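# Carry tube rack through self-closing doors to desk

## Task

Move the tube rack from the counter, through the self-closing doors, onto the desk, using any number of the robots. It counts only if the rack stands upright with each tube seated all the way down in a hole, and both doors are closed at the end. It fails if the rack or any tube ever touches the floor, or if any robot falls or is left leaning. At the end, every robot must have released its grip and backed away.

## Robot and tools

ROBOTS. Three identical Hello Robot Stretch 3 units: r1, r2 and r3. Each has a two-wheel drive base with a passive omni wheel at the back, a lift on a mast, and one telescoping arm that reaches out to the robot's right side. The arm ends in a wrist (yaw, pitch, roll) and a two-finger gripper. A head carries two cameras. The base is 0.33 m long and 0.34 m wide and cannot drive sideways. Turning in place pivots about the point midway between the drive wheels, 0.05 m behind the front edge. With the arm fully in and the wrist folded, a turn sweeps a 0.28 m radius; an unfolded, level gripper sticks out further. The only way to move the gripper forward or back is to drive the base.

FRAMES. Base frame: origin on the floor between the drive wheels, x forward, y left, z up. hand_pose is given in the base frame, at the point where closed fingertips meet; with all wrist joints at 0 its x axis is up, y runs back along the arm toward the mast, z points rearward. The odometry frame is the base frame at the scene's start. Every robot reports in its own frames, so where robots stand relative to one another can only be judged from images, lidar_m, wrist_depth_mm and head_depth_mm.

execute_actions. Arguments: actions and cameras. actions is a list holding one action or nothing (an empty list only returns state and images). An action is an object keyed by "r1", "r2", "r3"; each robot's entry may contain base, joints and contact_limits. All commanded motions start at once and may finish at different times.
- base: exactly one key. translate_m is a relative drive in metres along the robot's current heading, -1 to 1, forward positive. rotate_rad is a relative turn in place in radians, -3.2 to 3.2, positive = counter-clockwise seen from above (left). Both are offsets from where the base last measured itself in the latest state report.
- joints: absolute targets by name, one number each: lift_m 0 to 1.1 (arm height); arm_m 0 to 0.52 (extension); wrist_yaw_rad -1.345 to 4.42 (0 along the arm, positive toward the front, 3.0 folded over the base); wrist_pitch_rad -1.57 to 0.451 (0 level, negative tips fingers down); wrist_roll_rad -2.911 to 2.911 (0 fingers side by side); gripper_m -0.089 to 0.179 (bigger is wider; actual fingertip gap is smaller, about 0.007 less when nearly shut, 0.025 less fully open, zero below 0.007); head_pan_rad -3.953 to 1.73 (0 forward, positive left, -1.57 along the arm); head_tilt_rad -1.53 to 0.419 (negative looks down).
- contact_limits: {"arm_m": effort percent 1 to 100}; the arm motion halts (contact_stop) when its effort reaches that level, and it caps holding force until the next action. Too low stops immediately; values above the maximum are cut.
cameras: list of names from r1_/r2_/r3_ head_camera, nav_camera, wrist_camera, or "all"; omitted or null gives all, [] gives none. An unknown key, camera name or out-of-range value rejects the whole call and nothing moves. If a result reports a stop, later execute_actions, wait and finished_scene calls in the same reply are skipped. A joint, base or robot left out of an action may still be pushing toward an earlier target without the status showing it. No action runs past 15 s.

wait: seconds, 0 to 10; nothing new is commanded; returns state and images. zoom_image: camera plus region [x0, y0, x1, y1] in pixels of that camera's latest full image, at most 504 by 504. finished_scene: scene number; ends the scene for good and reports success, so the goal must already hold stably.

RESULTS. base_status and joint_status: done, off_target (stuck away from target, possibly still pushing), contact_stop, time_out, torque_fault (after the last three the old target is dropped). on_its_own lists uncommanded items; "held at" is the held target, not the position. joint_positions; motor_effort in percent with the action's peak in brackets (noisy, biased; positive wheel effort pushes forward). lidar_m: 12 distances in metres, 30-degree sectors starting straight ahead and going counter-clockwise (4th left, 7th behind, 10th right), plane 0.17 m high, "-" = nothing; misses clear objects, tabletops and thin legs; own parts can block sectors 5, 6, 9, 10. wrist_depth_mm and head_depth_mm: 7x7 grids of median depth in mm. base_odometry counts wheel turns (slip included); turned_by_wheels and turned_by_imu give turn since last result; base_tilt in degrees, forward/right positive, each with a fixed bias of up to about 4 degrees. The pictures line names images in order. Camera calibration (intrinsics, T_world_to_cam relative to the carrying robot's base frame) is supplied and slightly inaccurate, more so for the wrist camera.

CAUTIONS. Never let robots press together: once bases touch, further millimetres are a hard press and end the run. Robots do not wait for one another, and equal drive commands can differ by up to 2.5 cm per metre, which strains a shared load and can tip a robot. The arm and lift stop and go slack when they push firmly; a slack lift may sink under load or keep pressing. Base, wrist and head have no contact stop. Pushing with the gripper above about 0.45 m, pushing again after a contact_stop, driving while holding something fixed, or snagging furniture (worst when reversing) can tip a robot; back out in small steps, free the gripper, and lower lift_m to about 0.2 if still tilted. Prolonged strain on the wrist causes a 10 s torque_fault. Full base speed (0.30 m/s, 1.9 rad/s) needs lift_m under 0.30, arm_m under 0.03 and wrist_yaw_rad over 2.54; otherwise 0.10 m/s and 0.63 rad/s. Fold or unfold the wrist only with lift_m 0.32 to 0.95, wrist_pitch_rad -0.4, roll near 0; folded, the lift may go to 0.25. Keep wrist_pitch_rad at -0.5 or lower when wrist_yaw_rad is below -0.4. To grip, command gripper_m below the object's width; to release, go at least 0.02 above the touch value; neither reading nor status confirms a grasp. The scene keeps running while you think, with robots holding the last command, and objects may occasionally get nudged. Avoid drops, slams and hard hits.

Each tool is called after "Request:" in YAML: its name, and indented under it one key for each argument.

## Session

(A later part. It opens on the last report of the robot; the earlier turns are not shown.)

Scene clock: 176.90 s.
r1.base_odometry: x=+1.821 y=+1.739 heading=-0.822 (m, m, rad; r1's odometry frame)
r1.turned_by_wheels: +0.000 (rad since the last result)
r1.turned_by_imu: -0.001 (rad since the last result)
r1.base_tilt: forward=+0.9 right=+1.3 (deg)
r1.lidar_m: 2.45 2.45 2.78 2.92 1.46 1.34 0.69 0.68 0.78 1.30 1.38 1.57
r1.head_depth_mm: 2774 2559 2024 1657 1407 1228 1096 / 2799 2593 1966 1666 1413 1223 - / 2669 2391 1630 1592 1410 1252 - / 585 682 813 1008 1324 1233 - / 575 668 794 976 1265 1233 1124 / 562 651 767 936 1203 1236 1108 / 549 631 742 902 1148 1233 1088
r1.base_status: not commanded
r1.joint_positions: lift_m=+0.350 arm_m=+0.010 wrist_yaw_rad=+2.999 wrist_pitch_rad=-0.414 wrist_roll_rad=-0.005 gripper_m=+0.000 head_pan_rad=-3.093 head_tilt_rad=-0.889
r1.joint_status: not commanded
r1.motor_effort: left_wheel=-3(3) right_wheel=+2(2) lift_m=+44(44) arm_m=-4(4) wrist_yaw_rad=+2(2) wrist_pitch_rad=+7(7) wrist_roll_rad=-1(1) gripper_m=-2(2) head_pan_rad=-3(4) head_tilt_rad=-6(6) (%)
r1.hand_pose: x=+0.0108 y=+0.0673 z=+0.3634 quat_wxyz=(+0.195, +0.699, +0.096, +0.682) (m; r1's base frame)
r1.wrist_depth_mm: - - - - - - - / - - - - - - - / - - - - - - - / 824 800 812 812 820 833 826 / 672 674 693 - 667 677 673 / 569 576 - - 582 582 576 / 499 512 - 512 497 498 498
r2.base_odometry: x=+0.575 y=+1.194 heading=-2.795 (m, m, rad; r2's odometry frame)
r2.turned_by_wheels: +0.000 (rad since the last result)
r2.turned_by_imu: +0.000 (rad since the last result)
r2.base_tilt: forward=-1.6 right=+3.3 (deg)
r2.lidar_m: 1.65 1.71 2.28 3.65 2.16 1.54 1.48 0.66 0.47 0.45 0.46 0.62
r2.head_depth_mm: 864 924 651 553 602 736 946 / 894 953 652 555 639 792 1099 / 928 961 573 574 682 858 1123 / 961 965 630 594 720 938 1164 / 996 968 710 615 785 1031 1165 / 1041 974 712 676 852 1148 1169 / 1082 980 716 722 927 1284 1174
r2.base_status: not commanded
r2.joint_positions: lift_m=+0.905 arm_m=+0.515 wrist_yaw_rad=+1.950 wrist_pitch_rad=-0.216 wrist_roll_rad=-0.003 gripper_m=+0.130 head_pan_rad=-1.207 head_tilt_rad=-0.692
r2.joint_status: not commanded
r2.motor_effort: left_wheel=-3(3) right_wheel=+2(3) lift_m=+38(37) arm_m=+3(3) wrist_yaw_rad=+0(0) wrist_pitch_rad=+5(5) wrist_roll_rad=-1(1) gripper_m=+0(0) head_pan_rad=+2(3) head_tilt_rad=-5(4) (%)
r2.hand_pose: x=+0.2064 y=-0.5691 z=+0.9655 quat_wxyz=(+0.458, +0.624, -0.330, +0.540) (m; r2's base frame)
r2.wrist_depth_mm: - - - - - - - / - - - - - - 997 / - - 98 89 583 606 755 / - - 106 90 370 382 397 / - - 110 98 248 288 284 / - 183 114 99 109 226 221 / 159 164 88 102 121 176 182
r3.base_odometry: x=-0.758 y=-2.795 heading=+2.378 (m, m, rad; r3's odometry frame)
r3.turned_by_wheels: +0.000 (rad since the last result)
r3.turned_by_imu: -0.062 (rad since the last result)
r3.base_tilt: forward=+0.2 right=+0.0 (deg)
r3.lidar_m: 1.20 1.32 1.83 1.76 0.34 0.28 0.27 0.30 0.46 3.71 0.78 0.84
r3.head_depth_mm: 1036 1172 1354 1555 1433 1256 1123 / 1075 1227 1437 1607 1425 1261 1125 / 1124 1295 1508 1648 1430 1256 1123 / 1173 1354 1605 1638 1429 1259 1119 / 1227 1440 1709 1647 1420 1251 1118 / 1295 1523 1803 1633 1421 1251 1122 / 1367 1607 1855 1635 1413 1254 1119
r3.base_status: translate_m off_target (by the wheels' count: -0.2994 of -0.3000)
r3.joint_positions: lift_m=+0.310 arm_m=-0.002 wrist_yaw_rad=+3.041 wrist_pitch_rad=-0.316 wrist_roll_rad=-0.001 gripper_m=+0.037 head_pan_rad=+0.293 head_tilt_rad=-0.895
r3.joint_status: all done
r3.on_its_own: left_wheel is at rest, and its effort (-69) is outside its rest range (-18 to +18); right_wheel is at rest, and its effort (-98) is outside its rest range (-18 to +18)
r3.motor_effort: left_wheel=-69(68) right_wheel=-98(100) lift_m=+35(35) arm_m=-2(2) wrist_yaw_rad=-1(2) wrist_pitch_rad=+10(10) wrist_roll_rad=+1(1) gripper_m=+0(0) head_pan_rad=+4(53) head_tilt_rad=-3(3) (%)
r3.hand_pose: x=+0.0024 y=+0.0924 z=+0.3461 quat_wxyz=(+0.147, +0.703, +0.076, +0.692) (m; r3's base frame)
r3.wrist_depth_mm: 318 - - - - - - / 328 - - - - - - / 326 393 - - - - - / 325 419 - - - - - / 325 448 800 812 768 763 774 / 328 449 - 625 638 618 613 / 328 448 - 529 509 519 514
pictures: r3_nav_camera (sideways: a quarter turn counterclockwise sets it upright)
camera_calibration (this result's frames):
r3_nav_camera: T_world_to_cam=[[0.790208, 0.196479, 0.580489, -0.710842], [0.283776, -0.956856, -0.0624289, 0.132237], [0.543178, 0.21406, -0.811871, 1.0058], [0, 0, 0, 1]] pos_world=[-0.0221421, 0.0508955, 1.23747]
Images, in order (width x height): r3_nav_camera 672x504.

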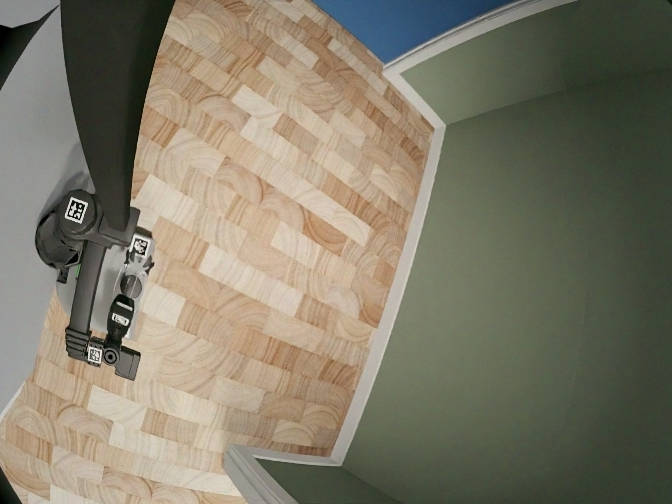

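Request:
execute_actions:
  actions:
    - {"r3":{"base":{"translate_m":0.01},"joints":{"head_pan_rad":-0.6}},"r1":{"base":{"rotate_rad":-0.91},"joints":{"lift_m":0.27}}}
  cameras: []

Request:
execute_actions:
  actions:
    - {"r1":{"base":{"translate_m":-0.68}}}
  cameras: []

Request:
execute_actions:
  actions:
    - {"r1":{"base":{"rotate_rad":0.91}}}
  cameras: []

Request:
execute_actions:
  actions:
    - {"r1":{"base":{"translate_m":-0.4}}}
  cameras: ["r3_nav_camera","r1_nav_camera"]

Scene clock: 181.07 s.
r1.base_odometry: x=+1.821 y=+1.739 heading=-1.732 (m, m, rad; r1's odometry frame)
r1.turned_by_wheels: -0.910 (rad since the last result)
r1.turned_by_imu: -0.908 (rad since the last result)
r1.base_tilt: forward=+0.9 right=+1.3 (deg)
r1.lidar_m: 1.39 1.72 2.45 2.47 3.03 2.92 1.34 1.37 0.68 0.69 0.85 1.38
r1.head_depth_mm: 2758 2562 2010 1664 1410 1219 1088 / 2548 2569 2020 1664 1417 1227 - / 1814 2174 2028 1662 1415 1249 - / 1411 1629 1841 1661 1419 1234 - / 1175 1361 1637 1670 1423 1235 1123 / 1780 2177 2044 1680 1425 1234 1105 / 1927 2306 2054 1677 1423 1237 1089
r1.base_status: done
r1.joint_positions: lift_m=+0.270 arm_m=+0.010 wrist_yaw_rad=+2.999 wrist_pitch_rad=-0.415 wrist_roll_rad=-0.005 gripper_m=+0.000 head_pan_rad=-3.093 head_tilt_rad=-0.889
r1.joint_status: all done
r1.motor_effort: left_wheel=+0(7) right_wheel=-2(6) lift_m=+35(39) arm_m=-4(4) wrist_yaw_rad=+1(1) wrist_pitch_rad=+7(7) wrist_roll_rad=-1(1) gripper_m=-3(2) head_pan_rad=-3(4) head_tilt_rad=-6(7) (%)
r1.hand_pose: x=+0.0107 y=+0.0672 z=+0.2835 quat_wxyz=(+0.195, +0.698, +0.097, +0.682) (m; r1's base frame)
r1.wrist_depth_mm: - - - - - - - / - - - - - - - / 892 - 875 897 888 871 884 / 682 670 684 689 686 680 694 / 561 563 585 - 571 565 564 / 483 496 - - 482 480 479 / - - - - 417 415 420
r2.base_odometry: x=+0.575 y=+1.194 heading=-2.795 (m, m, rad; r2's odometry frame)
r2.turned_by_wheels: +0.000 (rad since the last result)
r2.turned_by_imu: +0.000 (rad since the last result)
r2.base_tilt: forward=-1.6 right=+3.3 (deg)
r2.lidar_m: 1.66 1.71 2.28 3.67 2.16 1.54 1.48 0.66 0.47 0.45 0.46 0.62
r2.head_depth_mm: 863 922 652 553 602 737 946 / 895 953 652 555 638 793 1102 / 925 963 573 574 681 859 1122 / 961 965 630 594 721 937 1165 / 999 970 711 616 785 1033 1164 / 1038 974 712 675 851 1146 1170 / 1086 981 714 723 928 1289 1170
r2.base_status: not commanded
r2.joint_positions: lift_m=+0.905 arm_m=+0.515 wrist_yaw_rad=+1.950 wrist_pitch_rad=-0.216 wrist_roll_rad=-0.003 gripper_m=+0.130 head_pan_rad=-1.207 head_tilt_rad=-0.692
r2.joint_status: not commanded
r2.motor_effort: left_wheel=-3(3) right_wheel=+3(3) lift_m=+38(37) arm_m=+3(3) wrist_yaw_rad=+0(1) wrist_pitch_rad=+5(5) wrist_roll_rad=-1(1) gripper_m=-1(1) head_pan_rad=+2(4) head_tilt_rad=-5(4) (%)
r2.hand_pose: x=+0.2064 y=-0.5691 z=+0.9655 quat_wxyz=(+0.458, +0.624, -0.330, +0.540) (m; r2's base frame)
r2.wrist_depth_mm: - - - - - - - / - - - - - - 966 / - - 98 89 592 614 762 / - - 107 90 368 377 395 / - - 110 97 250 290 286 / - 185 114 99 109 227 222 / 158 166 88 102 121 177 181
r3.base_odometry: x=-0.766 y=-2.788 heading=+2.378 (m, m, rad; r3's odometry frame)
r3.turned_by_wheels: +0.000 (rad since the last result)
r3.turned_by_imu: +0.002 (rad since the last result)
r3.base_tilt: forward=+0.1 right=+0.1 (deg)
r3.lidar_m: 1.19 1.31 1.83 1.75 0.34 0.27 0.27 0.30 0.47 3.70 0.77 0.85
r3.head_depth_mm: 664 791 1857 1644 1420 1250 1129 / 699 784 906 1151 1394 1258 1122 / 821 927 1059 1224 1380 1256 1120 / 999 1154 1350 1547 1427 1253 1120 / 1125 1289 1514 1639 1433 1256 1116 / 1079 1225 1430 1602 1425 1256 1118 / 1030 1169 1351 1558 1429 1250 1115
r3.base_status: done
r3.joint_positions: lift_m=+0.310 arm_m=-0.002 wrist_yaw_rad=+3.041 wrist_pitch_rad=-0.316 wrist_roll_rad=-0.001 gripper_m=+0.037 head_pan_rad=-0.593 head_tilt_rad=-0.895
r3.joint_status: all done
r3.on_its_own: right_wheel is at rest, and its effort (-20) is outside its rest range (-18 to +18)
r3.motor_effort: left_wheel=-4(60) right_wheel=-20(92) lift_m=+35(36) arm_m=-2(2) wrist_yaw_rad=-2(1) wrist_pitch_rad=+10(10) wrist_roll_rad=+0(0) gripper_m=+0(0) head_pan_rad=-4(50) head_tilt_rad=-3(3) (%)
r3.hand_pose: x=+0.0024 y=+0.0924 z=+0.3461 quat_wxyz=(+0.147, +0.703, +0.076, +0.692) (m; r3's base frame)
r3.wrist_depth_mm: 321 - - - - - - / 325 - - - - - - / 327 383 - - - - - / 326 408 999 982 - - - / 328 432 800 799 769 774 771 / 327 439 - 619 634 615 622 / 323 439 - 526 512 515 516
pictures: none
No camera images: the call's "cameras" was empty. Leave "cameras" out to get every camera's image.

Scene clock: 184.97 s.
r1.base_odometry: x=+1.930 y=+2.411 heading=-1.732 (m, m, rad; r1's odometry frame)
r1.turned_by_wheels: +0.000 (rad since the last result)
r1.turned_by_imu: +0.002 (rad since the last result)
r1.base_tilt: forward=+0.9 right=+1.4 (deg)
r1.lidar_m: 2.02 2.51 2.69 2.71 2.98 2.31 0.72 0.68 1.01 0.66 0.58 1.10
r1.head_depth_mm: 2249 2468 1992 1654 1405 1221 1092 / 1612 2119 2016 1666 1411 1224 1122 / 1147 1389 1754 1684 1414 1250 - / 893 1037 1228 1498 1425 1235 - / 731 822 942 1083 1337 1234 1127 / 611 676 783 996 1371 1234 1106 / 555 658 1722 1670 1421 1230 1092
r1.base_status: done
r1.joint_positions: lift_m=+0.270 arm_m=+0.010 wrist_yaw_rad=+2.999 wrist_pitch_rad=-0.415 wrist_roll_rad=-0.005 gripper_m=+0.000 head_pan_rad=-3.093 head_tilt_rad=-0.890
r1.joint_status: not commanded
r1.motor_effort: left_wheel=-1(4) right_wheel=-2(7) lift_m=+35(35) arm_m=-4(4) wrist_yaw_rad=+1(2) wrist_pitch_rad=+7(7) wrist_roll_rad=-1(1) gripper_m=-2(3) head_pan_rad=-3(2) head_tilt_rad=-6(7) (%)
r1.hand_pose: x=+0.0106 y=+0.0672 z=+0.2835 quat_wxyz=(+0.195, +0.698, +0.097, +0.682) (m; r1's base frame)
r1.wrist_depth_mm: - - - - - - - / - - - - - - - / 881 - 894 867 877 882 885 / 675 683 688 693 684 689 691 / 561 565 582 - 565 565 561 / 482 497 - - 480 482 477 / - - - - 418 416 418
r2.base_odometry: x=+0.575 y=+1.194 heading=-2.795 (m, m, rad; r2's odometry frame)
r2.turned_by_wheels: +0.000 (rad since the last result)
r2.turned_by_imu: +0.000 (rad since the last result)
r2.base_tilt: forward=-1.6 right=+3.3 (deg)
r2.lidar_m: 1.66 1.71 2.29 3.66 2.16 1.54 1.47 0.66 0.47 0.45 0.46 0.62
r2.head_depth_mm: 864 923 650 553 602 737 947 / 893 952 651 556 638 792 1101 / 926 960 573 574 682 860 1125 / 961 967 629 594 719 939 1165 / 999 969 711 615 786 1030 1165 / 1037 977 714 675 853 1149 1170 / 1083 979 715 725 928 1297 1169
r2.base_status: not commanded
r2.joint_positions: lift_m=+0.905 arm_m=+0.515 wrist_yaw_rad=+1.950 wrist_pitch_rad=-0.216 wrist_roll_rad=-0.003 gripper_m=+0.130 head_pan_rad=-1.207 head_tilt_rad=-0.692
r2.joint_status: not commanded
r2.motor_effort: left_wheel=-3(3) right_wheel=+2(2) lift_m=+38(37) arm_m=+3(3) wrist_yaw_rad=+0(0) wrist_pitch_rad=+5(5) wrist_roll_rad=-1(1) gripper_m=+0(0) head_pan_rad=+3(3) head_tilt_rad=-5(4) (%)
r2.hand_pose: x=+0.2064 y=-0.5691 z=+0.9655 quat_wxyz=(+0.458, +0.624, -0.330, +0.540) (m; r2's base frame)
r2.wrist_depth_mm: - - - - - - - / - - - - - - 989 / - - 98 89 592 620 720 / - - 107 90 370 383 395 / - - 109 97 247 293 283 / - 184 114 99 109 225 220 / 159 165 88 102 121 177 182
r3.base_odometry: x=-0.766 y=-2.788 heading=+2.378 (m, m, rad; r3's odometry frame)
r3.turned_by_wheels: +0.000 (rad since the last result)
r3.turned_by_imu: +0.001 (rad since the last result)
r3.base_tilt: forward=+0.1 right=+0.1 (deg)
r3.lidar_m: 1.19 1.32 1.83 1.75 0.34 0.28 0.27 0.30 0.47 1.01 0.77 0.85
r3.head_depth_mm: 665 790 1861 1649 1426 1257 1122 / 699 786 910 1152 1401 1254 1125 / 829 929 1060 1227 1375 1254 1120 / 992 1150 1348 1546 1425 1246 1123 / 1122 1289 1515 1634 1423 1256 1119 / 1074 1234 1421 1586 1428 1250 1119 / 1028 1170 1347 1557 1420 1250 1119
r3.base_status: not commanded
r3.joint_positions: lift_m=+0.310 arm_m=-0.002 wrist_yaw_rad=+3.041 wrist_pitch_rad=-0.316 wrist_roll_rad=-0.001 gripper_m=+0.037 head_pan_rad=-0.593 head_tilt_rad=-0.895
r3.joint_status: not commanded
r3.on_its_own: right_wheel is at rest, and its effort (-20) is outside its rest range (-18 to +18)
r3.motor_effort: left_wheel=-5(6) right_wheel=-20(20) lift_m=+34(35) arm_m=-3(3) wrist_yaw_rad=-1(1) wrist_pitch_rad=+10(10) wrist_roll_rad=+0(0) gripper_m=+0(0) head_pan_rad=-4(4) head_tilt_rad=-3(3) (%)
r3.hand_pose: x=+0.0024 y=+0.0924 z=+0.3461 quat_wxyz=(+0.147, +0.703, +0.076, +0.692) (m; r3's base frame)
r3.wrist_depth_mm: 324 - - - - - - / 324 - - - - - - / 323 382 - - - - - / 329 407 - - - - - / 329 432 805 801 764 773 784 / 327 439 - 599 646 601 622 / 322 444 - 526 512 523 517
pictures: none
No camera images: the call's "cameras" was empty. Leave "cameras" out to get every camera's image.

Scene clock: 186.70 s.
r1.base_odometry: x=+1.930 y=+2.411 heading=-0.822 (m, m, rad; r1's odometry frame)
r1.turned_by_wheels: +0.910 (rad since the last result)
r1.turned_by_imu: +0.906 (rad since the last result)
r1.base_tilt: forward=+0.9 right=+1.4 (deg)
r1.lidar_m: 2.70 2.69 2.77 2.31 0.94 0.68 2.11 0.74 0.58 0.83 2.01 2.28
r1.head_depth_mm: 1796 1925 1963 1668 1168 1225 1090 / 2224 2323 2028 1662 1411 1225 1121 / 2536 2578 2027 1662 1413 1257 - / 2444 2585 2024 1672 1425 1232 - / 2459 2609 2030 1675 1418 1235 1126 / 2398 2601 2050 1400 1390 1237 1104 / 2365 2515 1215 1445 1367 1208 1089
r1.base_status: done
r1.joint_positions: lift_m=+0.270 arm_m=+0.010 wrist_yaw_rad=+2.999 wrist_pitch_rad=-0.415 wrist_roll_rad=-0.005 gripper_m=+0.000 head_pan_rad=-3.094 head_tilt_rad=-0.890
r1.joint_status: not commanded
r1.motor_effort: left_wheel=-3(8) right_wheel=+2(7) lift_m=+35(35) arm_m=-4(4) wrist_yaw_rad=+1(2) wrist_pitch_rad=+7(7) wrist_roll_rad=-1(0) gripper_m=-2(2) head_pan_rad=-2(2) head_tilt_rad=-6(5) (%)
r1.hand_pose: x=+0.0106 y=+0.0672 z=+0.2835 quat_wxyz=(+0.195, +0.698, +0.097, +0.682) (m; r1's base frame)
r1.wrist_depth_mm: - - - - - - - / - - - - - - - / 884 - 877 882 877 855 863 / 688 682 689 688 690 689 691 / 559 562 583 - 578 570 568 / 480 493 - - 479 480 484 / - - - - 416 422 417
r2.base_odometry: x=+0.575 y=+1.194 heading=-2.795 (m, m, rad; r2's odometry frame)
r2.turned_by_wheels: +0.000 (rad since the last result)
r2.turned_by_imu: +0.000 (rad since the last result)
r2.base_tilt: forward=-1.6 right=+3.3 (deg)
r2.lidar_m: 1.65 1.70 2.29 3.65 2.15 1.54 1.47 0.66 0.47 0.45 0.46 0.62
r2.head_depth_mm: 863 922 652 554 602 737 946 / 895 952 653 555 639 795 1101 / 929 962 572 574 682 859 1123 / 962 965 629 594 719 937 1165 / 996 972 710 616 785 1032 1167 / 1043 975 712 676 852 1143 1167 / 1084 980 716 723 926 1287 1171
r2.base_status: not commanded
r2.joint_positions: lift_m=+0.905 arm_m=+0.515 wrist_yaw_rad=+1.950 wrist_pitch_rad=-0.216 wrist_roll_rad=-0.003 gripper_m=+0.130 head_pan_rad=-1.207 head_tilt_rad=-0.692
r2.joint_status: not commanded
r2.motor_effort: left_wheel=-3(3) right_wheel=+3(4) lift_m=+38(37) arm_m=+3(3) wrist_yaw_rad=-1(1) wrist_pitch_rad=+5(5) wrist_roll_rad=-1(1) gripper_m=+1(0) head_pan_rad=+2(3) head_tilt_rad=-4(4) (%)
r2.hand_pose: x=+0.2064 y=-0.5691 z=+0.9655 quat_wxyz=(+0.458, +0.624, -0.330, +0.540) (m; r2's base frame)
r2.wrist_depth_mm: - - - - - - - / - - - - - - 998 / - - 98 89 574 612 747 / - - 107 90 371 381 395 / - - 110 98 247 291 283 / - 184 114 99 109 226 218 / 159 165 88 102 121 177 181
r3.base_odometry: x=-0.766 y=-2.788 heading=+2.378 (m, m, rad; r3's odometry frame)
r3.turned_by_wheels: +0.000 (rad since the last result)
r3.turned_by_imu: +0.000 (rad since the last result)
r3.base_tilt: forward=+0.1 right=+0.0 (deg)
r3.lidar_m: 1.19 1.31 1.82 1.75 0.34 0.28 0.27 0.30 0.47 1.01 0.77 0.85
r3.head_depth_mm: 665 792 1850 1646 1426 1256 1118 / 697 786 910 1141 1399 1265 1122 / 828 928 1059 1224 1389 1261 1125 / 996 1150 1347 1544 1421 1258 1125 / 1117 1290 1508 1640 1419 1257 1121 / 1077 1227 1426 1586 1426 1251 1118 / 1027 1164 1349 1548 1425 1242 1118
r3.base_status: not commanded
r3.joint_positions: lift_m=+0.310 arm_m=-0.002 wrist_yaw_rad=+3.041 wrist_pitch_rad=-0.316 wrist_roll_rad=-0.001 gripper_m=+0.037 head_pan_rad=-0.593 head_tilt_rad=-0.895
r3.joint_status: not commanded
r3.on_its_own: right_wheel is at rest, and its effort (-20) is outside its rest range (-18 to +18)
r3.motor_effort: left_wheel=-6(5) right_wheel=-20(20) lift_m=+35(34) arm_m=-2(2) wrist_yaw_rad=-1(1) wrist_pitch_rad=+10(10) wrist_roll_rad=+0(1) gripper_m=+0(0) head_pan_rad=-3(4) head_tilt_rad=-3(3) (%)
r3.hand_pose: x=+0.0024 y=+0.0924 z=+0.3461 quat_wxyz=(+0.147, +0.703, +0.076, +0.692) (m; r3's base frame)
r3.wrist_depth_mm: 324 - - - - - - / 326 - - - - - - / 328 386 - - - - - / 325 400 - - 998 - - / 330 434 806 799 786 756 780 / 329 442 - 606 635 599 626 / 322 440 - 535 517 516 524
pictures: none
No camera images: the call's "cameras" was empty. Leave "cameras" out to get every camera's image.

Scene clock: 189.70 s.
r1.base_odometry: x=+1.657 y=+2.704 heading=-0.822 (m, m, rad; r1's odometry frame)
r1.turned_by_wheels: +0.000 (rad since the last result)
r1.turned_by_imu: +0.001 (rad since the last result)
r1.base_tilt: forward=+1.0 right=+1.3 (deg)
r1.lidar_m: 3.07 3.05 2.92 2.29 0.43 1.13 1.90 0.65 0.55 0.50 2.03 2.42
r1.head_depth_mm: 1616 1733 1843 1655 1398 1229 1045 / 1993 2166 2025 1660 1410 1227 1117 / 2170 2435 2021 1663 1417 1251 - / 2136 2408 2031 1671 1424 1230 - / 2129 2405 2038 1678 1415 1227 1124 / 2100 2364 2034 1671 1367 1169 1110 / 2026 2330 2045 1677 937 1125 1089
r1.base_status: done
r1.joint_positions: lift_m=+0.270 arm_m=+0.010 wrist_yaw_rad=+2.999 wrist_pitch_rad=-0.415 wrist_roll_rad=-0.005 gripper_m=+0.000 head_pan_rad=-3.094 head_tilt_rad=-0.890
r1.joint_status: not commanded
r1.motor_effort: left_wheel=-3(11) right_wheel=+2(4) lift_m=+35(36) arm_m=-5(4) wrist_yaw_rad=+0(1) wrist_pitch_rad=+7(7) wrist_roll_rad=-1(1) gripper_m=-2(2) head_pan_rad=-3(3) head_tilt_rad=-5(6) (%)
r1.hand_pose: x=+0.0106 y=+0.0672 z=+0.2835 quat_wxyz=(+0.195, +0.698, +0.097, +0.682) (m; r1's base frame)
r1.wrist_depth_mm: 327 - - - - - - / 352 - - - - - - / 378 - 878 880 899 886 880 / 409 434 693 690 689 675 689 / 473 468 595 - 559 564 566 / 485 495 - - 482 482 482 / - - - - 414 417 418
r2.base_odometry: x=+0.575 y=+1.194 heading=-2.795 (m, m, rad; r2's odometry frame)
r2.turned_by_wheels: +0.000 (rad since the last result)
r2.turned_by_imu: +0.000 (rad since the last result)
r2.base_tilt: forward=-1.6 right=+3.2 (deg)
r2.lidar_m: 1.66 1.70 2.29 3.67 2.15 1.54 1.47 0.66 0.47 0.45 0.46 0.62
r2.head_depth_mm: 864 923 652 554 602 736 947 / 896 952 653 555 640 791 1098 / 927 960 572 574 681 858 1120 / 959 967 630 595 720 936 1164 / 1000 972 711 616 788 1031 1167 / 1039 974 712 676 850 1152 1165 / 1084 978 715 724 926 1291 1171
r2.base_status: not commanded
r2.joint_positions: lift_m=+0.905 arm_m=+0.515 wrist_yaw_rad=+1.950 wrist_pitch_rad=-0.216 wrist_roll_rad=-0.003 gripper_m=+0.130 head_pan_rad=-1.207 head_tilt_rad=-0.692
r2.joint_status: not commanded
r2.motor_effort: left_wheel=-3(3) right_wheel=+3(3) lift_m=+38(37) arm_m=+3(3) wrist_yaw_rad=+0(0) wrist_pitch_rad=+5(5) wrist_roll_rad=-1(1) gripper_m=+0(1) head_pan_rad=+3(2) head_tilt_rad=-4(4) (%)
r2.hand_pose: x=+0.2064 y=-0.5691 z=+0.9655 quat_wxyz=(+0.458, +0.624, -0.330, +0.540) (m; r2's base frame)
r2.wrist_depth_mm: - - - - - - - / - - - - - - 990 / - - 98 89 590 626 753 / - - 107 90 368 375 398 / - - 110 97 249 289 283 / - 185 114 99 109 226 220 / 158 165 88 102 121 175 182
r3.base_odometry: x=-0.766 y=-2.788 heading=+2.378 (m, m, rad; r3's odometry frame)
r3.turned_by_wheels: +0.000 (rad since the last result)
r3.turned_by_imu: +0.001 (rad since the last result)
r3.base_tilt: forward=+0.1 right=+0.0 (deg)
r3.lidar_m: 1.19 1.32 1.83 1.75 0.34 0.27 0.27 0.30 0.47 0.66 0.70 0.85
r3.head_depth_mm: 665 791 1857 1655 892 1107 1072 / 698 785 908 1152 1402 1161 1119 / 830 931 1055 1223 1389 1262 1124 / 996 1146 1358 1551 1425 1254 1119 / 1127 1294 1524 1639 1421 1265 1124 / 1075 1226 1431 1607 1411 1249 1122 / 1030 1166 1345 1553 1425 1255 1116
r3.base_status: not commanded
r3.joint_positions: lift_m=+0.310 arm_m=-0.002 wrist_yaw_rad=+3.041 wrist_pitch_rad=-0.316 wrist_roll_rad=-0.001 gripper_m=+0.037 head_pan_rad=-0.593 head_tilt_rad=-0.895
r3.joint_status: not commanded
r3.on_its_own: right_wheel is at rest, and its effort (-20) is outside its rest range (-18 to +18)
r3.motor_effort: left_wheel=-5(6) right_wheel=-20(20) lift_m=+36(35) arm_m=-2(2) wrist_yaw_rad=-2(1) wrist_pitch_rad=+10(10) wrist_roll_rad=+1(0) gripper_m=+0(0) head_pan_rad=-3(3) head_tilt_rad=-3(3) (%)
r3.hand_pose: x=+0.0024 y=+0.0924 z=+0.3461 quat_wxyz=(+0.147, +0.703, +0.076, +0.692) (m; r3's base frame)
r3.wrist_depth_mm: 327 - - - - - - / 325 - - - - - - / 326 382 - - - - - / 327 408 998 - - - - / 328 437 788 799 763 757 764 / 332 439 - 607 642 615 620 / 320 440 - 530 515 510 506
pictures: r1_nav_camera (sideways: a quarter turn counterclockwise sets it upright), r3_nav_camera (sideways: a quarter turn counterclockwise sets it upright)
camera_calibration (this result's frames):
r1_nav_camera: T_world_to_cam=[[-0.741659, -0.0981682, 0.663554, -0.819239], [-0.12794, 0.991775, 0.00372635, 0.0494907], [-0.658462, -0.0821316, -0.748119, 0.931499], [0, 0, 0, 1]] pos_world=[0.0120931, -0.0530012, 1.2403]
r3_nav_camera: T_world_to_cam=[[0.652191, -0.487526, 0.580487, -0.709998], [-0.56132, -0.825241, -0.0624289, 0.137392], [0.509478, -0.285124, -0.811873, 1.00601], [0, 0, 0, 1]] pos_world=[0.0276365, 0.0540755, 1.23747]
Images, in order (width x height): r1_nav_camera 672x504, r3_nav_camera 672x504.

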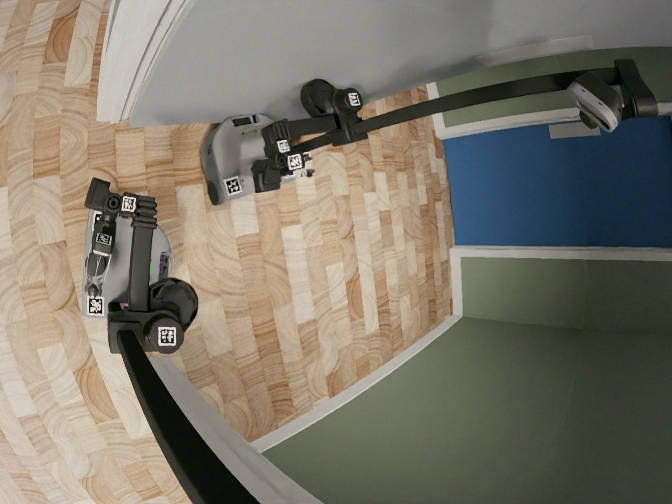

